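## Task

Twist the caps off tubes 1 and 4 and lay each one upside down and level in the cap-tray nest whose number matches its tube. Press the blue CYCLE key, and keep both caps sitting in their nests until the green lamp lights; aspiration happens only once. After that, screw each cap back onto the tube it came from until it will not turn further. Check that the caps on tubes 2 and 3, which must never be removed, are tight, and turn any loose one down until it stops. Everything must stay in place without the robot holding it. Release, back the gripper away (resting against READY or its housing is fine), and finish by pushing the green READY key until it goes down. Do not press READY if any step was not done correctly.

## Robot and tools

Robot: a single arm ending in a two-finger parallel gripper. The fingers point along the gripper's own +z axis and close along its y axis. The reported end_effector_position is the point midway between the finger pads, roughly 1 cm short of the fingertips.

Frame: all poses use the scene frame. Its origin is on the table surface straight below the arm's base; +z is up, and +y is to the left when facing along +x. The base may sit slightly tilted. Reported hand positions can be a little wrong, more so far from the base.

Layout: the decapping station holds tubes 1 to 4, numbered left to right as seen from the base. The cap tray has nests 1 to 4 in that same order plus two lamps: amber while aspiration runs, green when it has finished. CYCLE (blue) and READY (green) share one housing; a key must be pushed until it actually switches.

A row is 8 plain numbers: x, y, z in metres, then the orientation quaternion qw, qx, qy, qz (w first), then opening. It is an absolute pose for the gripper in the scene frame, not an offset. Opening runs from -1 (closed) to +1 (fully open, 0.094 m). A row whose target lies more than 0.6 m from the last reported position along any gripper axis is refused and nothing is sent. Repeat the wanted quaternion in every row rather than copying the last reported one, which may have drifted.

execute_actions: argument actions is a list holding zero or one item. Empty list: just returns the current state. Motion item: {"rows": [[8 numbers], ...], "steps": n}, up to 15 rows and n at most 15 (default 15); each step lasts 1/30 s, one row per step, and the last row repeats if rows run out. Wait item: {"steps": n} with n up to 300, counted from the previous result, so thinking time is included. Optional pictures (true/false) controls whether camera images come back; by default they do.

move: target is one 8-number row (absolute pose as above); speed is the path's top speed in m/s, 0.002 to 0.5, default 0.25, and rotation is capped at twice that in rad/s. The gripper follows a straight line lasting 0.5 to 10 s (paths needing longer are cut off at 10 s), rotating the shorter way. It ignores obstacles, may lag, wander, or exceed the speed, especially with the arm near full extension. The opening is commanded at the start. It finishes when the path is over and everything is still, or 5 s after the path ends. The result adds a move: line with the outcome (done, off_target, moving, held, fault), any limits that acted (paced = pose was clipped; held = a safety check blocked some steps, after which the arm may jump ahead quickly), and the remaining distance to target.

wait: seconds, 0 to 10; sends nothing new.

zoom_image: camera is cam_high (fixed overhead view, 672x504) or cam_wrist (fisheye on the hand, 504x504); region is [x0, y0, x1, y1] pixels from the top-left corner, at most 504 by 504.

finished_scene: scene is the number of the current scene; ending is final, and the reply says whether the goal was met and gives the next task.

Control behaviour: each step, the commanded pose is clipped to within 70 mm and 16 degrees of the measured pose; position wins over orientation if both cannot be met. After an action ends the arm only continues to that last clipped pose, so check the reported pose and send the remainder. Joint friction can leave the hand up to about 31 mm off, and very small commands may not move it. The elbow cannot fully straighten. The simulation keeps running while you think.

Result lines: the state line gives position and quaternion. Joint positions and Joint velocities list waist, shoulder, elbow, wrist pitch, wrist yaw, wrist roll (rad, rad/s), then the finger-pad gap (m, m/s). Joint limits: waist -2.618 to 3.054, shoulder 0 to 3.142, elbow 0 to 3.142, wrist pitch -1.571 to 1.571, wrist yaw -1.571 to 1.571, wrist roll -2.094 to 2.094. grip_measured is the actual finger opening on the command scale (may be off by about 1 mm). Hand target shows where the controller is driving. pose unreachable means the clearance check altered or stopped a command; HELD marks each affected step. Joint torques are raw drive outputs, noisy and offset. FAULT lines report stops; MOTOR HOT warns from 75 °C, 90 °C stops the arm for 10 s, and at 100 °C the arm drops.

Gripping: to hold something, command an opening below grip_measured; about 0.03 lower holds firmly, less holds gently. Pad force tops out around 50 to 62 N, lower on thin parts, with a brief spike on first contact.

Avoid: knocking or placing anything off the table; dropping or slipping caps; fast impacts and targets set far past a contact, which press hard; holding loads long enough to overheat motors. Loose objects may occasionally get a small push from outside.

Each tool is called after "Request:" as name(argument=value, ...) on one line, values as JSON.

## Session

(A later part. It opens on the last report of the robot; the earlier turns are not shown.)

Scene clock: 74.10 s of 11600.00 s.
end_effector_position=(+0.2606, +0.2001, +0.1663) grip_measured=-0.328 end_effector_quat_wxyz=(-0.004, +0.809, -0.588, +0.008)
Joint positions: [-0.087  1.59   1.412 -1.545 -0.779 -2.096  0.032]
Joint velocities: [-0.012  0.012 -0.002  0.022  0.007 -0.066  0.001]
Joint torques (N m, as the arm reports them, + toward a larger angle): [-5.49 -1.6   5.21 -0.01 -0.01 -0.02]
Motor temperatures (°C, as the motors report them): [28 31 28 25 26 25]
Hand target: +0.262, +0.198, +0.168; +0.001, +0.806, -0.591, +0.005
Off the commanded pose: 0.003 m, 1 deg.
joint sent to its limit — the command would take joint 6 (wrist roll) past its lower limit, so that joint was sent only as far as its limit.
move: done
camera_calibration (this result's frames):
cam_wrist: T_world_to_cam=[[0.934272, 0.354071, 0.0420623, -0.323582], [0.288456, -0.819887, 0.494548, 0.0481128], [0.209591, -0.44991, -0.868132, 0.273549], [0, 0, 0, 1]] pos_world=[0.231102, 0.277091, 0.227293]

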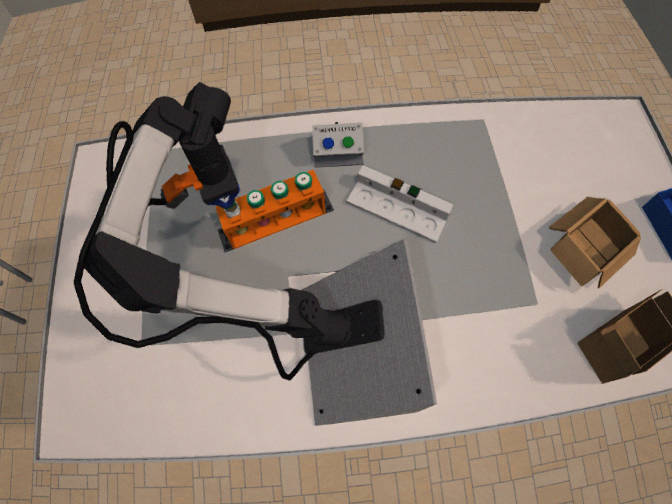

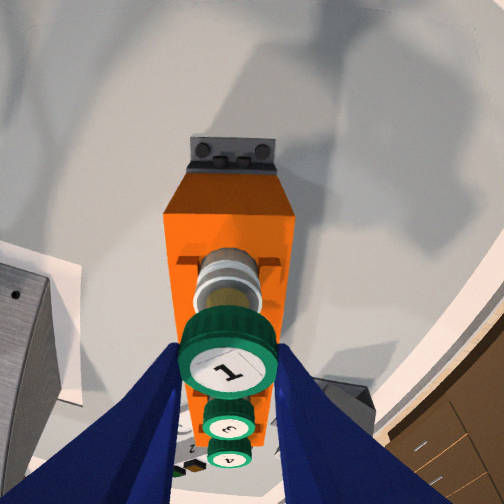

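Request:
move(target=[0.325,-0.07,0.165,0,0.292,0.956,0,-0.36], speed=0.4)

Request:
move(target=[0.325,-0.085,0.09,0,0.292,0.956,0,-0.36], speed=0.15)

Scene clock: 78.43 s of 11600.00 s.
end_effector_position=(+0.3237, -0.0661, +0.1638) grip_measured=-0.332 end_effector_quat_wxyz=(-0.001, +0.287, +0.958, +0.004)
Joint positions: [-0.538  2.369  1.684 -1.432 -0.621 -0.206  0.031]
Joint velocities: [ 0.017  0.002 -0.007 -0.007  0.022  0.066  0.   ]
Joint torques (N m, as the arm reports them, + toward a larger angle): [-7.72 -5.49  5.92  0.27  0.05  0.11]
Motor temperatures (°C, as the motors report them): [28 31 28 25 26 25]
Hand target: +0.325, -0.072, +0.165; +0.000, +0.293, +0.956, -0.002
Off the commanded pose: 0.004 m, 1 deg.
move: done
camera_calibration (this result's frames):
cam_wrist: T_world_to_cam=[[-0.507943, -0.861187, 0.0187198, 0.102161], [-0.74562, 0.450453, 0.491063, 0.232186], [-0.43133, 0.235474, -0.870923, 0.39159], [0, 0, 0, 1]] pos_world=[0.393919, -0.108819, 0.225115]

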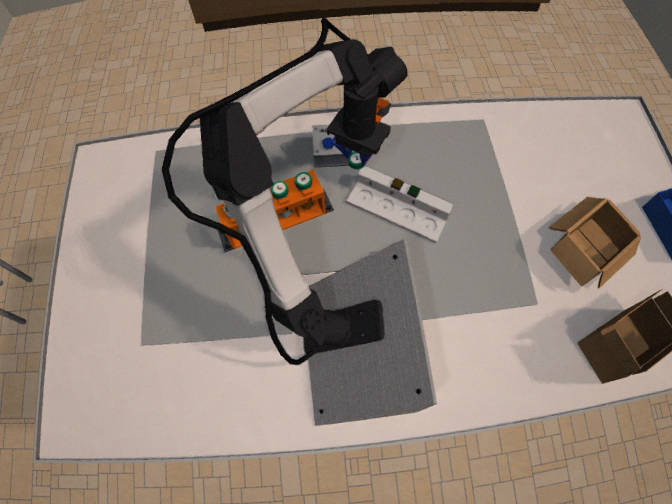

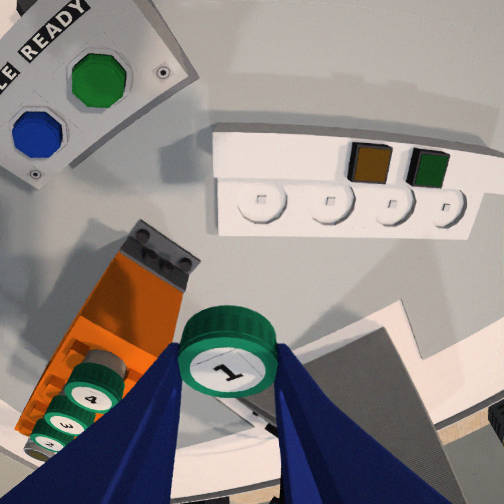

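Scene clock: 79.57 s of 11600.00 s.
end_effector_position=(+0.3261, -0.0850, +0.0954) grip_measured=-0.332 end_effector_quat_wxyz=(-0.001, +0.288, +0.958, -0.005)
Joint positions: [-0.454  2.411  1.498 -1.138 -0.647 -0.105  0.031]
Joint velocities: [-0.007  0.002  0.002 -0.037 -0.066  0.081  0.   ]
Joint torques (N m, as the arm reports them, + toward a larger angle): [-7.   -6.31  3.62  0.39 -0.09  0.14]
Motor temperatures (°C, as the motors report them): [28 31 28 25 26 25]
Hand target: +0.326, -0.085, +0.090; -0.000, +0.292, +0.956, +0.001
Off the commanded pose: 0.005 m, 1 deg.
move: done
camera_calibration (this result's frames):
cam_wrist: T_world_to_cam=[[-0.510131, -0.859352, 0.0357742, 0.0875741], [-0.74267, 0.461083, 0.485638, 0.276479], [-0.433829, 0.221171, -0.873428, 0.337305], [0, 0, 0, 1]] pos_world=[0.39634, -0.126825, 0.15721]

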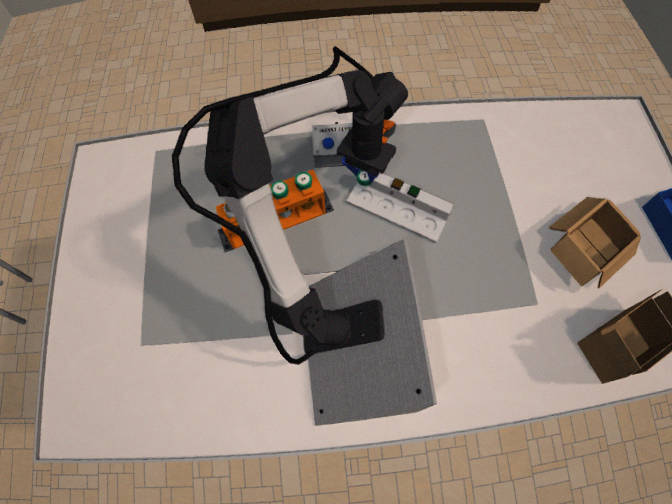

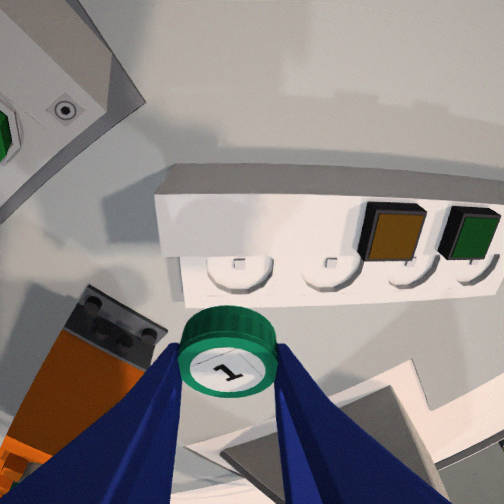

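Request:
move(target=[0.319,-0.089,0.06,0,0.60,0.80,0,-0.36], speed=0.25)

Scene clock: 84.27 s of 11600.00 s.
end_effector_position=(+0.3228, -0.0884, +0.0696) grip_measured=-0.332 end_effector_quat_wxyz=(+0.008, +0.593, +0.805, -0.005)
Joint positions: [-0.422  2.411  1.403 -1.003 -0.662  0.627  0.031]
Joint velocities: [-0.012 -0.007 -0.007  0.066 -0.051 -0.007  0.001]
Joint torques (N m, as the arm reports them, + toward a larger angle): [-6.52 -5.46  3.15  0.41 -0.07  0.12]
Motor temperatures (°C, as the motors report them): [28 31 28 25 26 25]
Hand target: +0.319, -0.089, +0.060; -0.000, +0.600, +0.800, -0.000
Off the commanded pose: 0.010 m, 2 deg.
move: done
camera_calibration (this result's frames):
cam_wrist: T_world_to_cam=[[-0.939104, -0.342726, 0.0249417, 0.268772], [-0.291499, 0.832965, 0.470316, 0.176445], [-0.181965, 0.434406, -0.882145, 0.2523], [0, 0, 0, 1]] pos_world=[0.349748, -0.164458, 0.132876]

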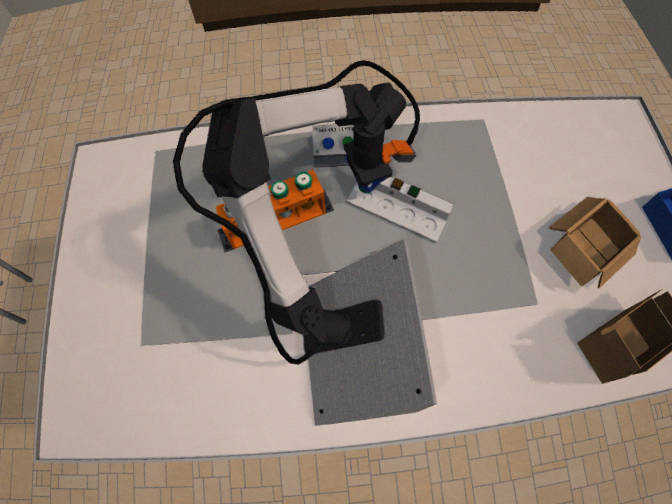

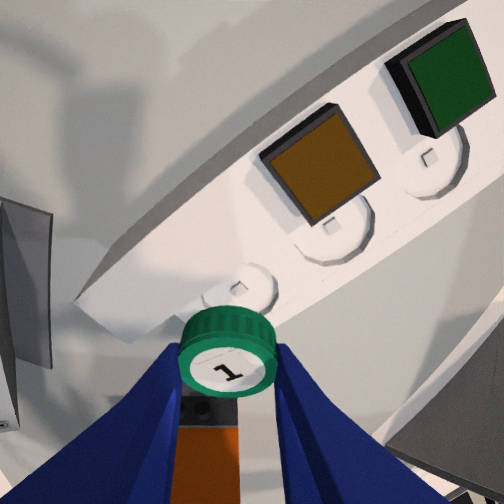

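Request:
move(target=[0.315,-0.088,0.042,0,0.292,0.956,0,-0.36], speed=0.25)

Request:
zoom_image(camera="cam_high", region=[330, 150, 430, 230])

Scene clock: 88.53 s of 11600.00 s.
end_effector_position=(+0.3194, -0.0872, +0.0515) grip_measured=-0.332 end_effector_quat_wxyz=(+0.007, +0.295, +0.956, -0.007)
Joint positions: [-0.393  2.411  1.34  -0.917 -0.675 -0.009  0.031]
Joint velocities: [-0.017  0.007 -0.002 -0.007  0.066 -0.051  0.001]
Joint torques (N m, as the arm reports them, + toward a larger angle): [-6.62 -5.25  3.04  0.42 -0.12 -0.06]
Motor temperatures (°C, as the motors report them): [29 32 28 25 26 25]
Hand target: +0.315, -0.088, +0.042; -0.000, +0.292, +0.956, +0.000
Off the commanded pose: 0.011 m, 1 deg.
move: off_target
camera_calibration (this result's frames):
cam_wrist: T_world_to_cam=[[-0.522679, -0.851768, 0.0360138, 0.0884665], [-0.74272, 0.475688, 0.471262, 0.295884], [-0.418538, 0.219571, -0.881258, 0.292003], [0, 0, 0, 1]] pos_world=[0.388212, -0.129511, 0.114705]

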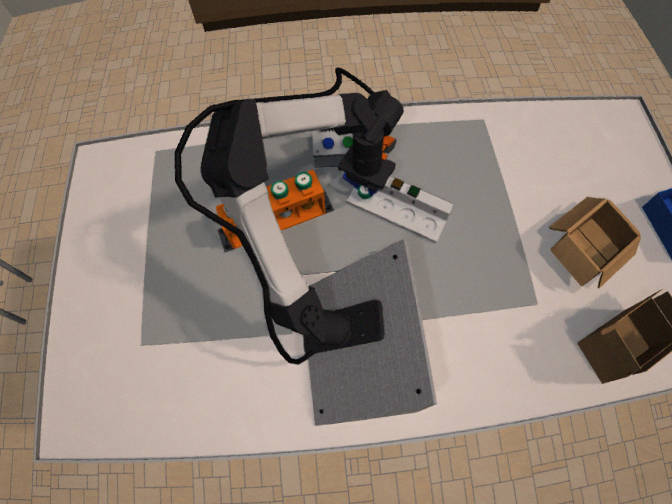

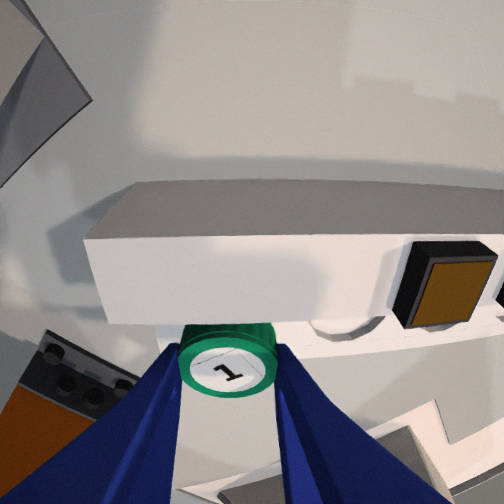

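Region (330, 150, 430, 230) of cam_high's 672x504 image, scaled by 5.040, with more detail than that image has; it fills the top 403 rows of this view, and the rest is white.

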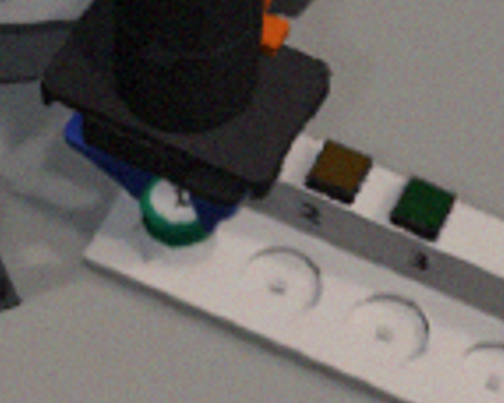

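Request:
move(target=[0.313,-0.089,0.027,0,0.292,0.956,0,-0.36], speed=0.04)

Request:
zoom_image(camera="cam_high", region=[330, 150, 430, 230])

Scene clock: 91.17 s of 11600.00 s.
end_effector_position=(+0.3155, -0.0885, +0.0358) grip_measured=-0.332 end_effector_quat_wxyz=(+0.002, +0.289, +0.957, -0.006)
Joint positions: [-0.372  2.43   1.306 -0.861 -0.683 -0.004  0.031]
Joint velocities: [ 0.012 -0.002 -0.007 -0.066 -0.037  0.007 -0.001]
Joint torques (N m, as the arm reports them, + toward a larger angle): [-6.5  -5.55  2.79  0.52 -0.14  0.12]
Motor temperatures (°C, as the motors report them): [29 32 28 25 26 25]
Hand target: +0.313, -0.089, +0.027; -0.000, +0.292, +0.956, +0.000
Off the commanded pose: 0.009 m, 1 deg.
move: done
camera_calibration (this result's frames):
cam_wrist: T_world_to_cam=[[-0.511595, -0.858462, 0.0362371, 0.0818446], [-0.744367, 0.463877, 0.480349, 0.300104], [-0.429171, 0.218771, -0.876328, 0.279904], [0, 0, 0, 1]] pos_world=[0.385386, -0.130186, 0.098167]

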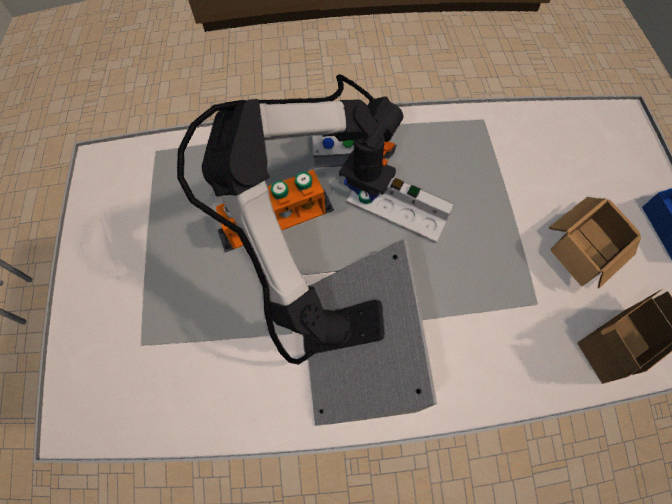

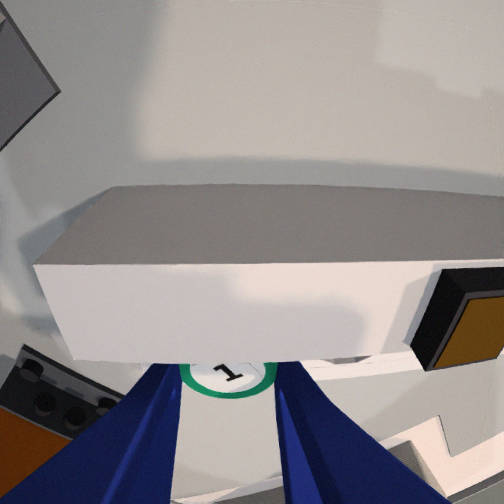

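Region (330, 150, 430, 230) of cam_high's 672x504 image, scaled by 5.040, with more detail than that image has; it fills the top 403 rows of this view, and the rest is white.

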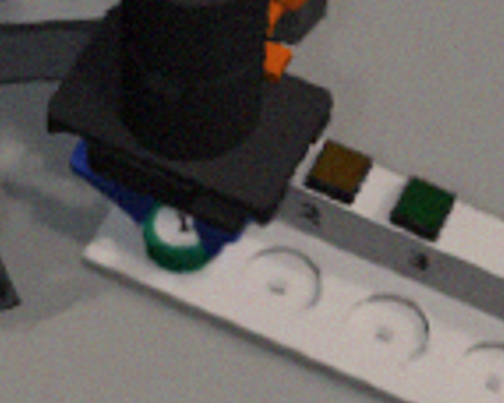

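Request:
move(target=[0.320,-0.086,0.029,0,0.292,0.956,0,-0.36], speed=0.03)

Request:
zoom_image(camera="cam_high", region=[340, 170, 410, 226])

Scene clock: 93.63 s of 11600.00 s.
end_effector_position=(+0.3155, -0.0882, +0.0356) grip_measured=-0.332 end_effector_quat_wxyz=(+0.002, +0.293, +0.956, -0.006)
Joint positions: [-0.37   2.43   1.306 -0.861 -0.683  0.006  0.031]
Joint velocities: [ 0.027 -0.027 -0.017 -0.037 -0.007 -0.022  0.001]
Joint torques (N m, as the arm reports them, + toward a larger angle): [-5.69 -5.55  4.81  0.32 -0.17  0.14]
Motor temperatures (°C, as the motors report them): [29 32 28 25 26 25]
Hand target: +0.320, -0.086, +0.029; -0.000, +0.292, +0.956, +0.000
Off the commanded pose: 0.008 m, 1 deg.
move: done
camera_calibration (this result's frames):
cam_wrist: T_world_to_cam=[[-0.520025, -0.853367, 0.0365979, 0.0851844], [-0.739419, 0.471209, 0.480855, 0.299203], [-0.427591, 0.222995, -0.876036, 0.279503], [0, 0, 0, 1]] pos_world=[0.385047, -0.130622, 0.0978635]

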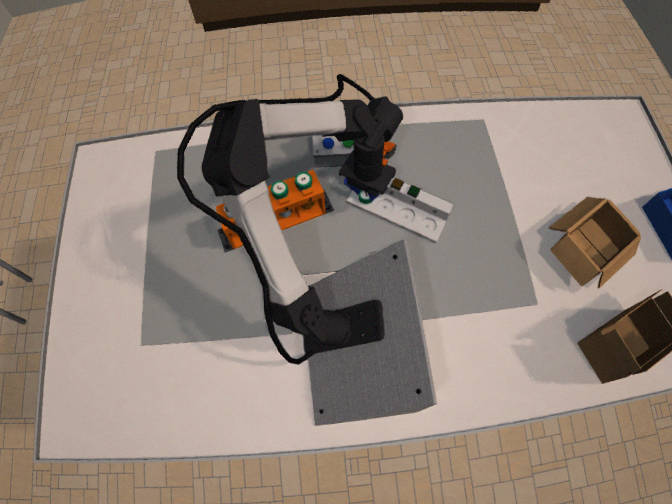

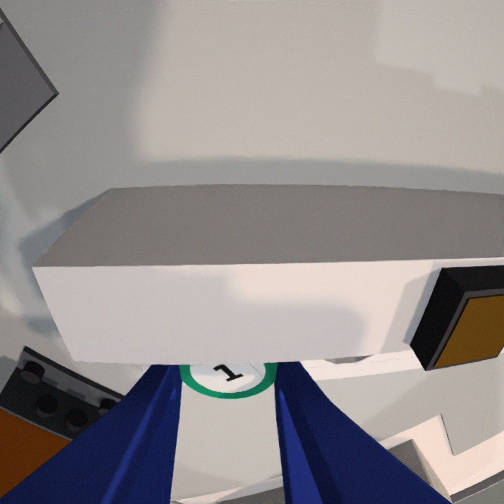

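Region (340, 170, 410, 226) of cam_high's 672x504 image, scaled by 7.200, with more detail than that image has; it fills the top 403 rows of this view, and the rest is white.

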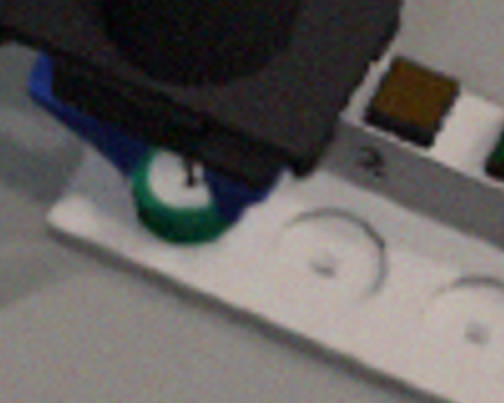

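Request:
move(target=[0.3185,-0.085,0.041,0,0.292,0.956,0,-0.36], speed=0.03)

Request:
zoom_image(camera="cam_high", region=[340, 170, 410, 226])

Scene clock: 95.50 s of 11600.00 s.
end_effector_position=(+0.3152, -0.0869, +0.0372) grip_measured=-0.332 end_effector_quat_wxyz=(-0.001, +0.295, +0.955, -0.005)
Joint positions: [-0.371  2.43   1.314 -0.879 -0.682  0.004  0.031]
Joint velocities: [-0.007  0.002  0.012 -0.11   0.081  0.037 -0.   ]
Joint torques (N m, as the arm reports them, + toward a larger angle): [-7.68 -6.81  5.27  0.04 -0.11 -0.03]
Motor temperatures (°C, as the motors report them): [29 32 28 25 26 25]
Hand target: +0.318, -0.085, +0.041; +0.000, +0.292, +0.956, -0.000
Off the commanded pose: 0.005 m, 1 deg.
move: done
camera_calibration (this result's frames):
cam_wrist: T_world_to_cam=[[-0.52318, -0.85143, 0.0367357, 0.0872529], [-0.734655, 0.472434, 0.486917, 0.295972], [-0.431931, 0.227757, -0.872675, 0.282171], [0, 0, 0, 1]] pos_world=[0.384965, -0.129804, 0.0989247]

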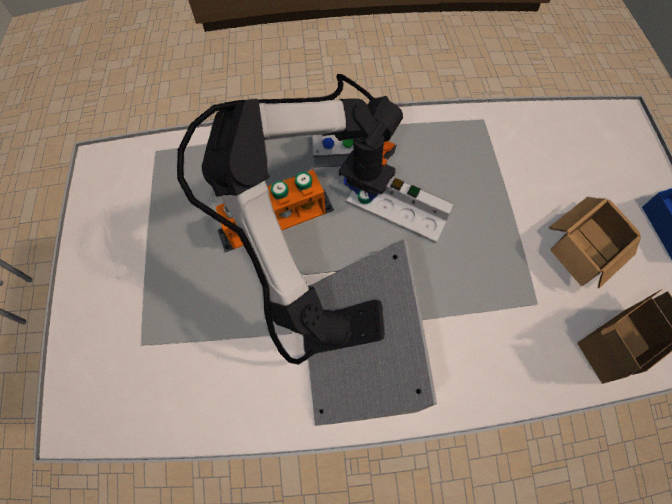

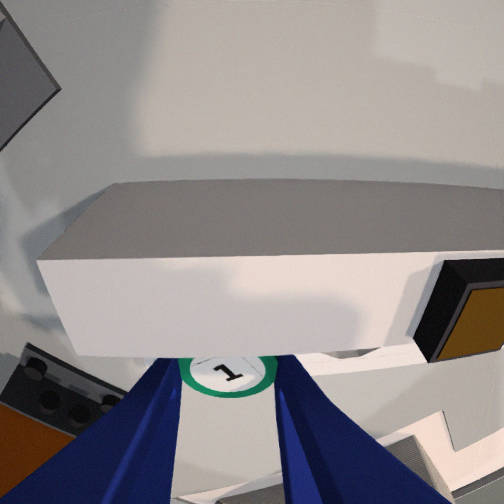

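Region (340, 170, 410, 226) of cam_high's 672x504 image, scaled by 7.200, with more detail than that image has; it fills the top 403 rows of this view, and the rest is white.

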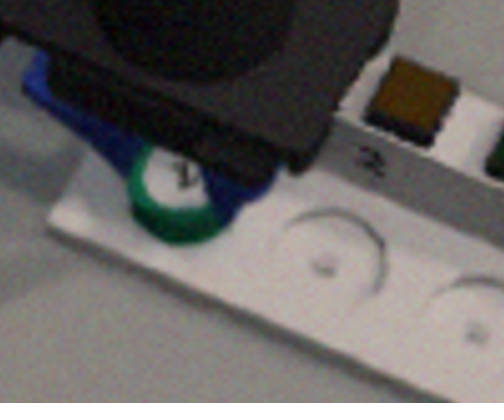

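Request:
move(target=[0.323,-0.0865,0.038,0,0.292,0.956,0,-0.36], speed=0.03)

Scene clock: 97.00 s of 11600.00 s.
end_effector_position=(+0.3213, -0.0875, +0.0406) grip_measured=-0.332 end_effector_quat_wxyz=(+0.005, +0.290, +0.957, -0.006)
Joint positions: [-0.371  2.43   1.333 -0.882 -0.683  0.003  0.031]
Joint velocities: [ 0.002  0.012 -0.007  0.081 -0.11  -0.051  0.001]
Joint torques (N m, as the arm reports them, + toward a larger angle): [-6.93 -5.66  5.22  0.12 -0.11  0.04]
Motor temperatures (°C, as the motors report them): [29 32 28 25 26 25]
Hand target: +0.323, -0.086, +0.038; +0.000, +0.292, +0.956, -0.000
Off the commanded pose: 0.003 m, 1 deg.
move: done
camera_calibration (this result's frames):
cam_wrist: T_world_to_cam=[[-0.514174, -0.856905, 0.0365965, 0.0864423], [-0.744937, 0.467323, 0.476107, 0.302386], [-0.425081, 0.21754, -0.878626, 0.285023], [0, 0, 0, 1]] pos_world=[0.390863, -0.129243, 0.103297]

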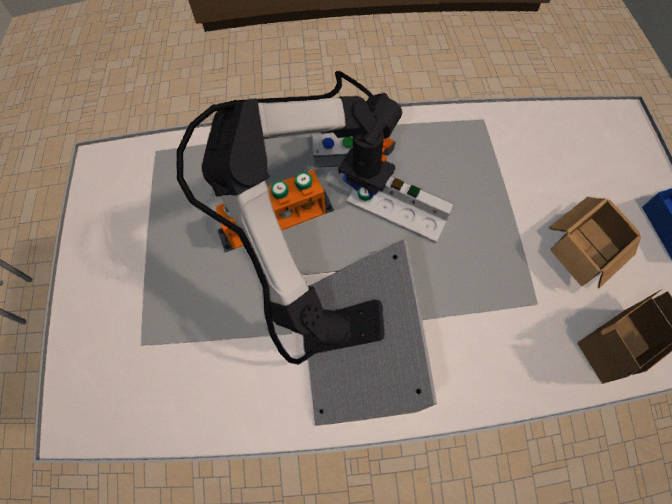

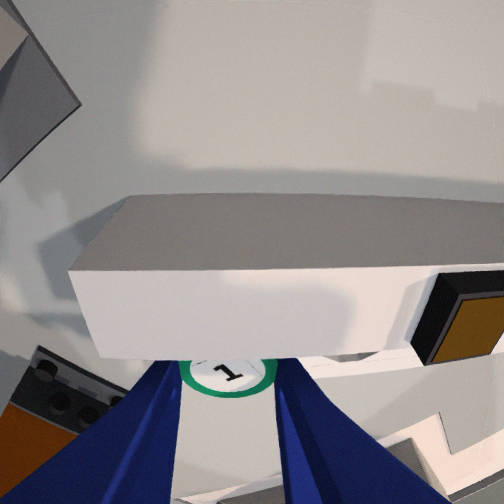

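Request:
move(target=[0.3145,-0.0865,0.026,0,0.292,0.956,0,-0.36], speed=0.03)

Request:
zoom_image(camera="cam_high", region=[340, 170, 410, 226])

Scene clock: 99.03 s of 11600.00 s.
end_effector_position=(+0.3178, -0.0874, +0.0350) grip_measured=-0.332 end_effector_quat_wxyz=(+0.004, +0.289, +0.957, -0.005)
Joint positions: [-0.366  2.43   1.308 -0.856 -0.687  0.006  0.031]
Joint velocities: [-0.007 -0.012  0.012  0.051 -0.051 -0.007  0.001]
Joint torques (N m, as the arm reports them, + toward a larger angle): [-6.26 -6.02  2.49  0.54 -0.15  0.1 ]
Motor temperatures (°C, as the motors report them): [29 32 28 25 26 25]
Hand target: +0.314, -0.086, +0.026; -0.000, +0.292, +0.956, +0.000
Off the commanded pose: 0.010 m, 1 deg.
move: done
camera_calibration (this result's frames):
cam_wrist: T_world_to_cam=[[-0.512554, -0.857949, 0.0348251, 0.0843942], [-0.745351, 0.46469, 0.478032, 0.302173], [-0.42631, 0.21906, -0.877652, 0.279108], [0, 0, 0, 1]] pos_world=[0.387468, -0.129152, 0.097572]

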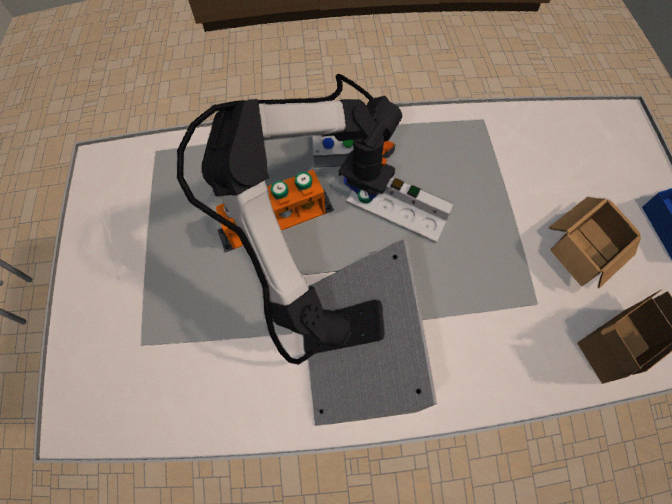

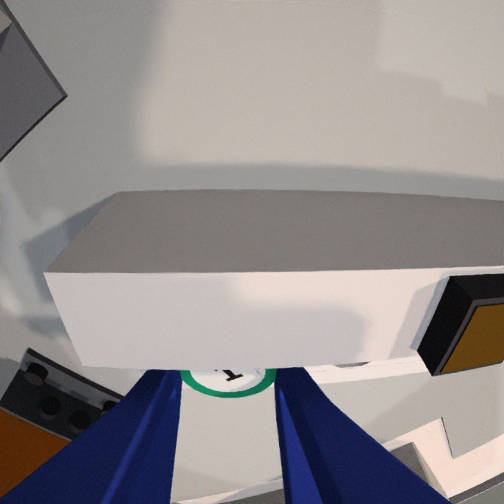

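Region (340, 170, 410, 226) of cam_high's 672x504 image, scaled by 7.200, with more detail than that image has; it fills the top 403 rows of this view, and the rest is white.

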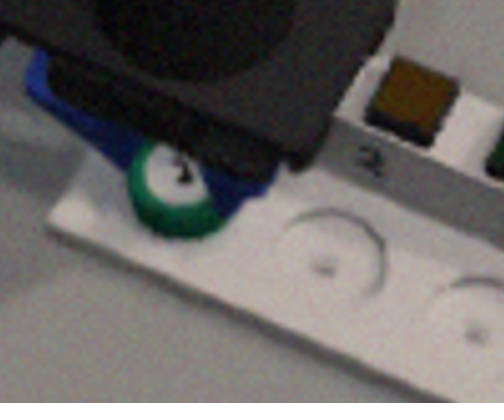

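Request:
execute_actions(actions=[{"rows":[[0.3175,-0.0872,0.032,0,0.292,0.956,0,-0.36],[0.3175,-0.0872,0.032,0,0.292,0.956,0,-0.36],[0.3175,-0.0872,0.032,0,0.292,0.956,0,-0.32],[0.3175,-0.0872,0.032,0,0.292,0.956,0,-0.3],[0.3175,-0.0872,0.032,0,0.292,0.956,0,-0.28],[0.3175,-0.0872,0.032,0,0.292,0.956,0,-0.05]],"steps":12}], pictures=false)

Request:
move(target=[0.3175,-0.0872,0.08,0,0.292,0.956,0,-0.05], speed=0.1)

Request:
move(target=[0.3175,-0.0872,0.10,0,0.883,0.469,0,-0.05], speed=0.5)

Scene clock: 101.17 s of 11600.00 s.
end_effector_position=(+0.3177, -0.0873, +0.0350) grip_measured=-0.052 end_effector_quat_wxyz=(+0.004, +0.289, +0.957, -0.005)
Joint positions: [-0.366  2.43   1.308 -0.857 -0.687  0.006  0.045]
Joint velocities: [-0.002 -0.012  0.017 -0.051 -0.066 -0.022 -0.   ]
Joint torques (N m, as the arm reports them, + toward a larger angle): [-7.15 -5.82  4.38  0.17 -0.12  0.04]
Motor temperatures (°C, as the motors report them): [29 32 28 25 26 25]
Hand target: +0.317, -0.087, +0.032; +0.000, +0.292, +0.956, +0.000
Off the commanded pose: 0.003 m, 1 deg.
Steps of this call (steps 1 to 52: nothing new was sent; steps 53 to 64: all 12 steps of this action). Readings (end_effector_position):
53: (+0.3178, -0.0874, +0.0350)
54: (+0.3178, -0.0874, +0.0350)
56: (+0.3177, -0.0873, +0.0350)
60: (+0.3177, -0.0873, +0.0350)
64: the state above

Scene clock: 102.43 s of 11600.00 s.
end_effector_position=(+0.3151, -0.0873, +0.0732) grip_measured=-0.052 end_effector_quat_wxyz=(-0.002, +0.298, +0.955, +0.006)
Joint positions: [-0.443  2.416  1.404 -1.045 -0.671 -0.08   0.045]
Joint velocities: [ 0.017 -0.017  0.007  0.022  0.007 -0.022  0.001]
Joint torques (N m, as the arm reports them, + toward a larger angle): [-7.68 -7.52  5.55  0.05  0.04 -0.03]
Motor temperatures (°C, as the motors report them): [29 33 28 25 26 25]
Hand target: +0.317, -0.087, +0.080; +0.000, +0.292, +0.956, -0.000
Off the commanded pose: 0.007 m, 1 deg.
move: done
camera_calibration (this result's frames):
cam_wrist: T_world_to_cam=[[-0.527785, -0.849217, 0.0165221, 0.0886491], [-0.73451, 0.466091, 0.493209, 0.277493], [-0.426542, 0.248173, -0.869754, 0.313477], [0, 0, 0, 1]] pos_world=[0.38432, -0.131851, 0.134322]

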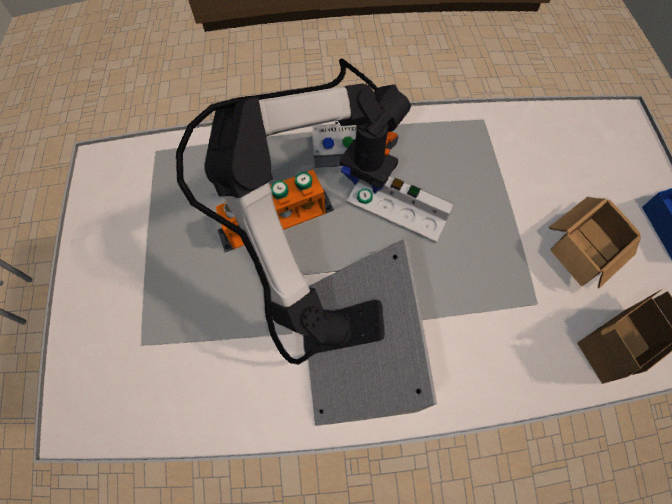

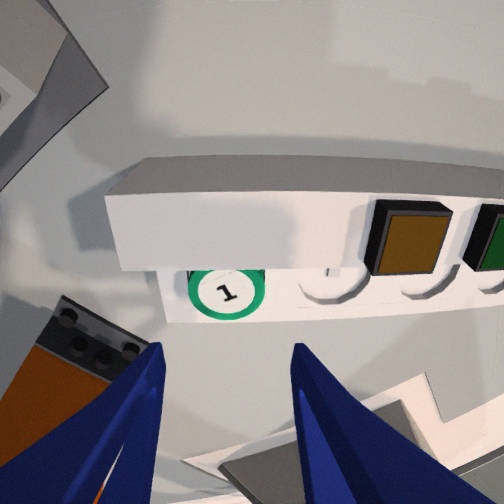

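Scene clock: 104.73 s of 11600.00 s.
end_effector_position=(+0.3147, -0.0879, +0.0910) grip_measured=-0.052 end_effector_quat_wxyz=(-0.009, +0.881, +0.472, +0.001)
Joint positions: [-0.473  2.416  1.46  -1.132 -0.655  1.433  0.045]
Joint velocities: [-0.012  0.017 -0.002  0.037 -0.066  0.007 -0.001]
Joint torques (N m, as the arm reports them, + toward a larger angle): [-7.77 -7.8   5.64 -0.04  0.1   0.1 ]
Motor temperatures (°C, as the motors report them): [29 33 28 25 26 25]
Hand target: +0.317, -0.087, +0.100; +0.000, +0.883, +0.469, -0.000
Off the commanded pose: 0.009 m, 1 deg.
move: done
camera_calibration (this result's frames):
cam_wrist: T_world_to_cam=[[-0.857775, 0.512404, 0.0407918, 0.308944], [0.462555, 0.734839, 0.496038, -0.084651], [0.224196, 0.444358, -0.867342, 0.14118], [0, 0, 0, 1]] pos_world=[0.272508, -0.158834, 0.151839]

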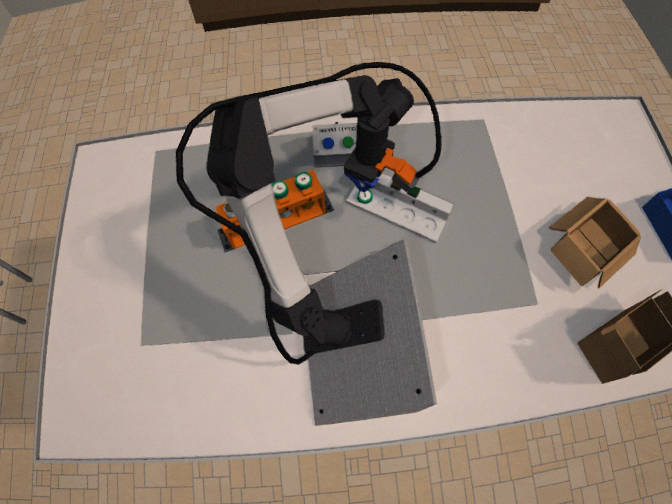

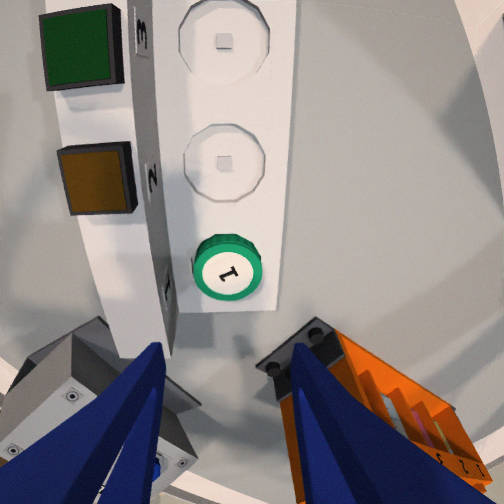

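Request:
zoom_image(camera="cam_wrist", region=[150, 110, 310, 320])

Request:
zoom_image(camera="cam_high", region=[340, 170, 410, 226])

Region (150, 110, 310, 320) of cam_wrist's 504x504 image, scaled by 2.400, with more detail than that image has; it fills the left 384 columns of this view, and the rest is white.

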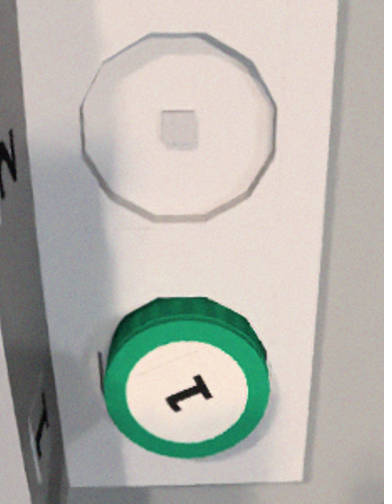

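Region (340, 170, 410, 226) of cam_high's 672x504 image, scaled by 7.200, with more detail than that image has; it fills the top 403 rows of this view, and the rest is white.

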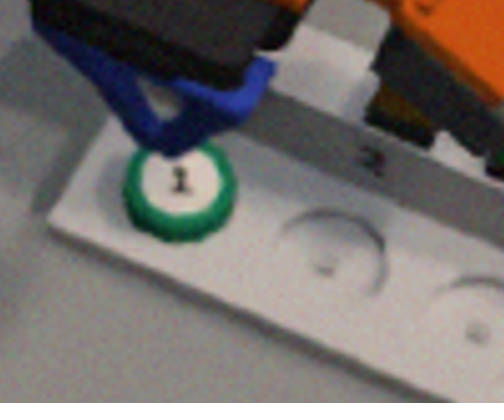

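Request:
move(target=[0.315,-0.04,0.165,0,0.883,0.469,0,0.1])

Request:
move(target=[0.312,0.043,0.15,0,0.883,0.469,0,0.1])

Scene clock: 110.07 s of 11600.00 s.
end_effector_position=(+0.3169, -0.0384, +0.1620) grip_measured=+0.098 end_effector_quat_wxyz=(+0.001, +0.883, +0.469, +0.005)
Joint positions: [-0.505  2.258  1.578 -1.402 -0.64   1.421  0.052]
Joint velocities: [ 0.002 -0.002  0.017 -0.066 -0.051  0.022 -0.001]
Joint torques (N m, as the arm reports them, + toward a larger angle): [-7.47 -5.49  5.37  0.01  0.11 -0.01]
Motor temperatures (°C, as the motors report them): [30 34 29 25 26 25]
Hand target: +0.314, -0.039, +0.165; +0.000, +0.883, +0.469, +0.000
Off the commanded pose: 0.004 m, 1 deg.
move: done
camera_calibration (this result's frames):
cam_wrist: T_world_to_cam=[[-0.85505, 0.518153, 0.0201503, 0.285306], [0.459292, 0.738735, 0.493277, -0.155615], [0.240708, 0.431032, -0.869639, 0.174967], [0, 0, 0, 1]] pos_world=[0.273308, -0.10829, 0.22317]

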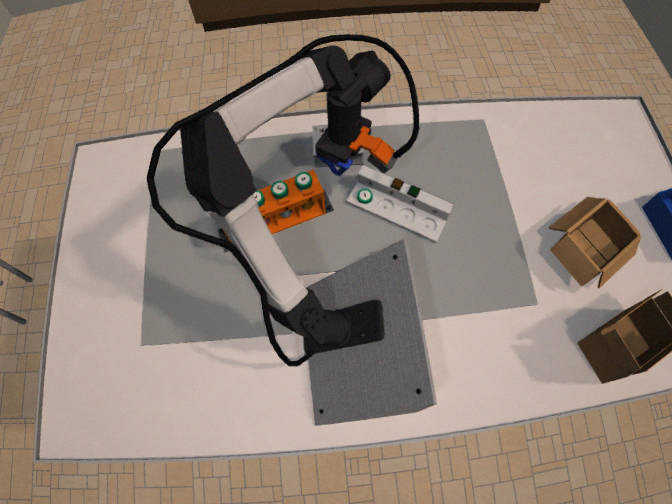

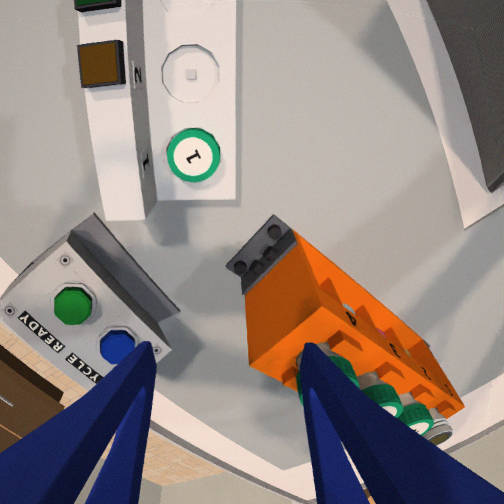

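Scene clock: 111.03 s of 11600.00 s.
end_effector_position=(+0.3134, +0.0415, +0.1512) grip_measured=+0.098 end_effector_quat_wxyz=(+0.002, +0.880, +0.474, -0.005)
Joint positions: [-0.348  2.042  1.46  -1.397 -0.692  1.585  0.052]
Joint velocities: [ 0.002  0.017 -0.002  0.007  0.037  0.095 -0.   ]
Joint torques (N m, as the arm reports them, + toward a larger angle): [-6.55 -5.21  3.23  0.23 -0.05  0.11]
Motor temperatures (°C, as the motors report them): [30 34 29 25 26 25]
Hand target: +0.312, +0.044, +0.150; -0.001, +0.883, +0.469, +0.000
Off the commanded pose: 0.002 m, 1 deg.
move: done
camera_calibration (this result's frames):
cam_wrist: T_world_to_cam=[[-0.86001, 0.509496, 0.0282332, 0.241848], [0.4594, 0.748992, 0.477454, -0.205784], [0.222114, 0.423585, -0.878203, 0.139362], [0, 0, 0, 1]] pos_world=[0.271574, -0.0281217, 0.213812]

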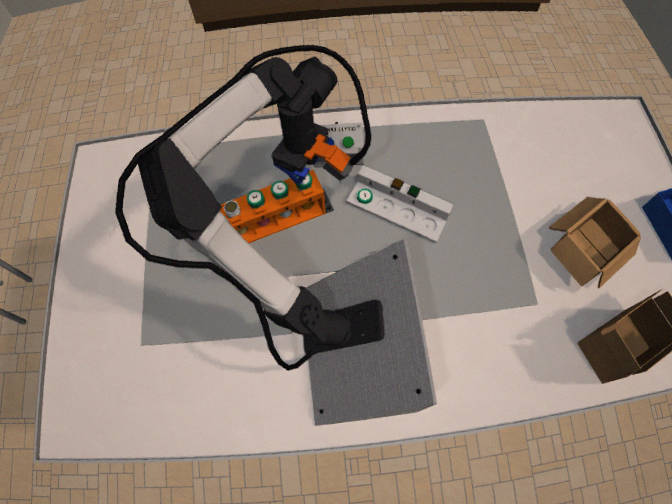

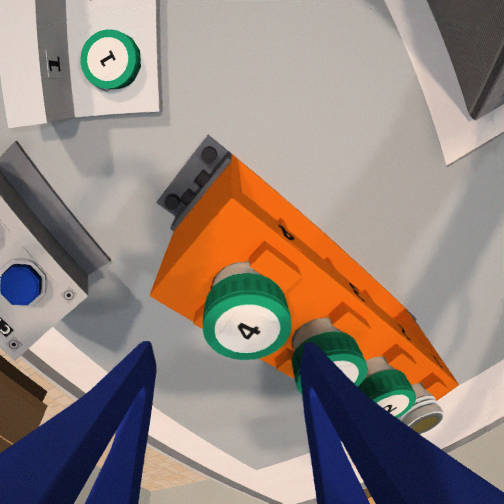

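Request:
move(target=[0.305,0.046,0.123,0,0.883,0.469,0,0.0], speed=0.08)

Scene clock: 113.33 s of 11600.00 s.
end_effector_position=(+0.3044, +0.0424, +0.1239) grip_measured=+0.002 end_effector_quat_wxyz=(-0.003, +0.885, +0.466, -0.007)
Joint positions: [-0.304  2.012  1.335 -1.282 -0.709  1.646  0.047]
Joint velocities: [-0.002 -0.007  0.007 -0.081  0.007 -0.022  0.   ]
Joint torques (N m, as the arm reports them, + toward a larger angle): [-5.9  -5.78  3.22  0.28 -0.05  0.12]
Motor temperatures (°C, as the motors report them): [30 34 29 25 26 25]
Hand target: +0.305, +0.046, +0.123; -0.000, +0.883, +0.469, -0.000
Off the commanded pose: 0.004 m, 1 deg.
move: done
camera_calibration (this result's frames):
cam_wrist: T_world_to_cam=[[-0.850701, 0.524244, 0.0384233, 0.229657], [0.476407, 0.738055, 0.477819, -0.194029], [0.222135, 0.424786, -0.877618, 0.116839], [0, 0, 0, 1]] pos_world=[0.261853, -0.0268236, 0.186426]

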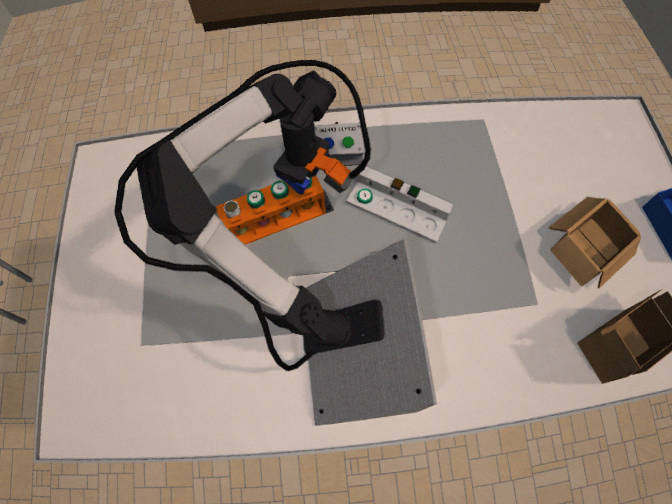

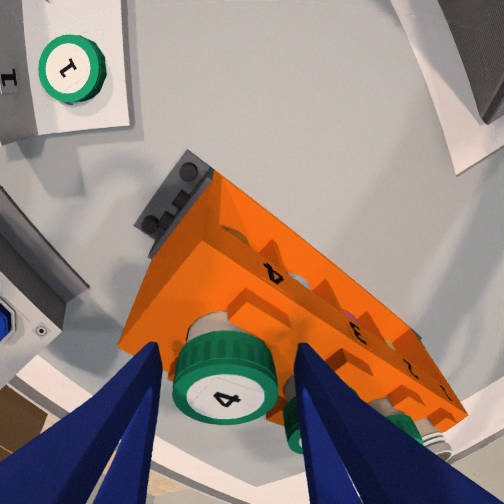

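Request:
move(target=[0.310,0.046,0.126,0,0.946,0.326,0,-0.1], speed=0.3)

Scene clock: 115.17 s of 11600.00 s.
end_effector_position=(+0.3049, +0.0423, +0.1238) grip_measured=-0.098 end_effector_quat_wxyz=(-0.001, +0.946, +0.324, -0.007)
Joint positions: [-0.304  2.012  1.335 -1.28  -0.71   1.957  0.042]
Joint velocities: [-0.002 -0.012  0.002  0.022 -0.066  0.007 -0.   ]
Joint torques (N m, as the arm reports them, + toward a larger angle): [-5.94 -4.75  5.35  0.09 -0.07  0.1 ]
Motor temperatures (°C, as the motors report them): [30 34 29 25 26 25]
Hand target: +0.310, +0.046, +0.126; +0.000, +0.945, +0.326, -0.000
Off the commanded pose: 0.007 m, 1 deg.
move: done
camera_calibration (this result's frames):
cam_wrist: T_world_to_cam=[[-0.650479, 0.758789, 0.033402, 0.159787], [0.677834, 0.560116, 0.476247, -0.247854], [0.342662, 0.33243, -0.878677, 0.0840698], [0, 0, 0, 1]] pos_world=[0.243134, -0.0103648, 0.186573]

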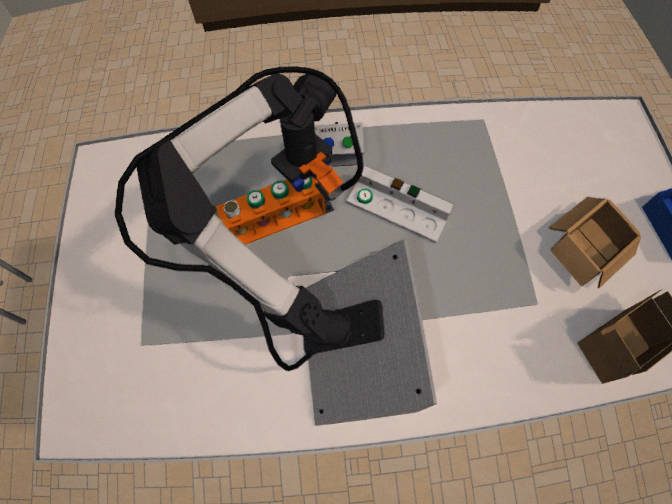

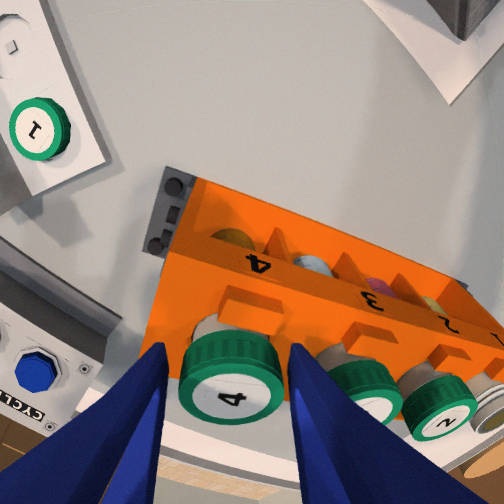

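Request:
execute_actions(actions=[{"rows":[[0.311,0.048,0.128,0,0.956,0.292,0,-0.1]],"steps":10}])

Scene clock: 116.40 s of 11600.00 s.
end_effector_position=(+0.3072, +0.0427, +0.1255) grip_measured=-0.098 end_effector_quat_wxyz=(+0.001, +0.955, +0.295, -0.005)
Joint positions: [-0.304  2.012  1.344 -1.28  -0.71   2.024  0.042]
Joint velocities: [-0.012  0.012 -0.012  0.037  0.007  0.051 -0.001]
Joint torques (N m, as the arm reports them, + toward a larger angle): [-5.82 -4.9   5.45 -0.01 -0.06  0.09]
Motor temperatures (°C, as the motors report them): [30 34 29 25 26 25]
Hand target: +0.311, +0.048, +0.128; -0.000, +0.956, +0.292, +0.000
Off the commanded pose: 0.007 m, 1 deg.
Steps of this call (steps 1 to 27: nothing new was sent; steps 28 to 37: all 10 steps of this action). Readings (end_effector_position):
28: (+0.3051, +0.0424, +0.1241)
29: (+0.3056, +0.0424, +0.1244)
31: (+0.3069, +0.0426, +0.1253)
35: (+0.3072, +0.0427, +0.1255)
37: the state above
camera_calibration (this result's frames):
cam_wrist: T_world_to_cam=[[-0.603308, 0.797052, 0.0269573, 0.145639], [0.707856, 0.519611, 0.478481, -0.258235], [0.367367, 0.307754, -0.877684, 0.0779171], [0, 0, 0, 1]] pos_world=[0.242034, -0.00587942, 0.188021]

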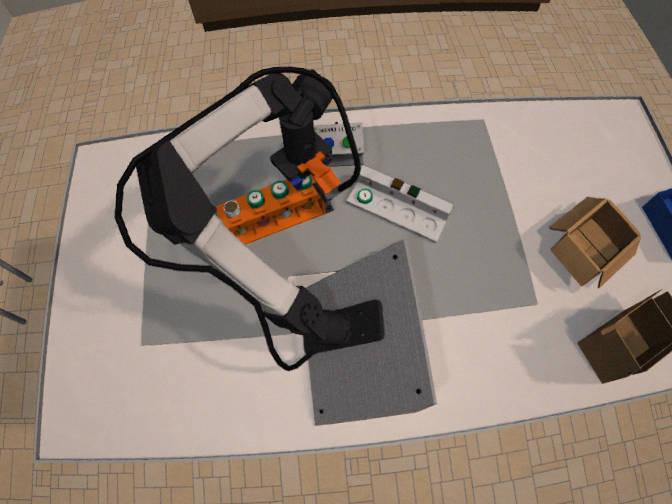

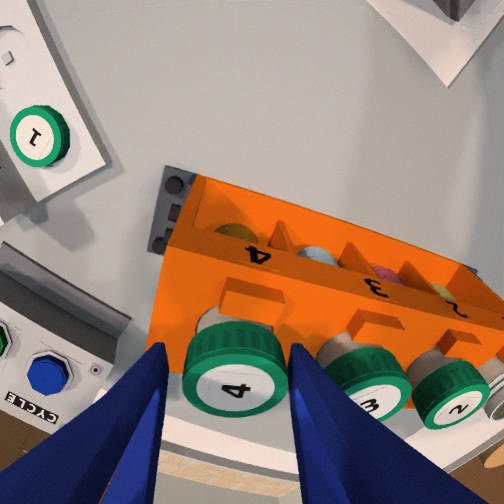

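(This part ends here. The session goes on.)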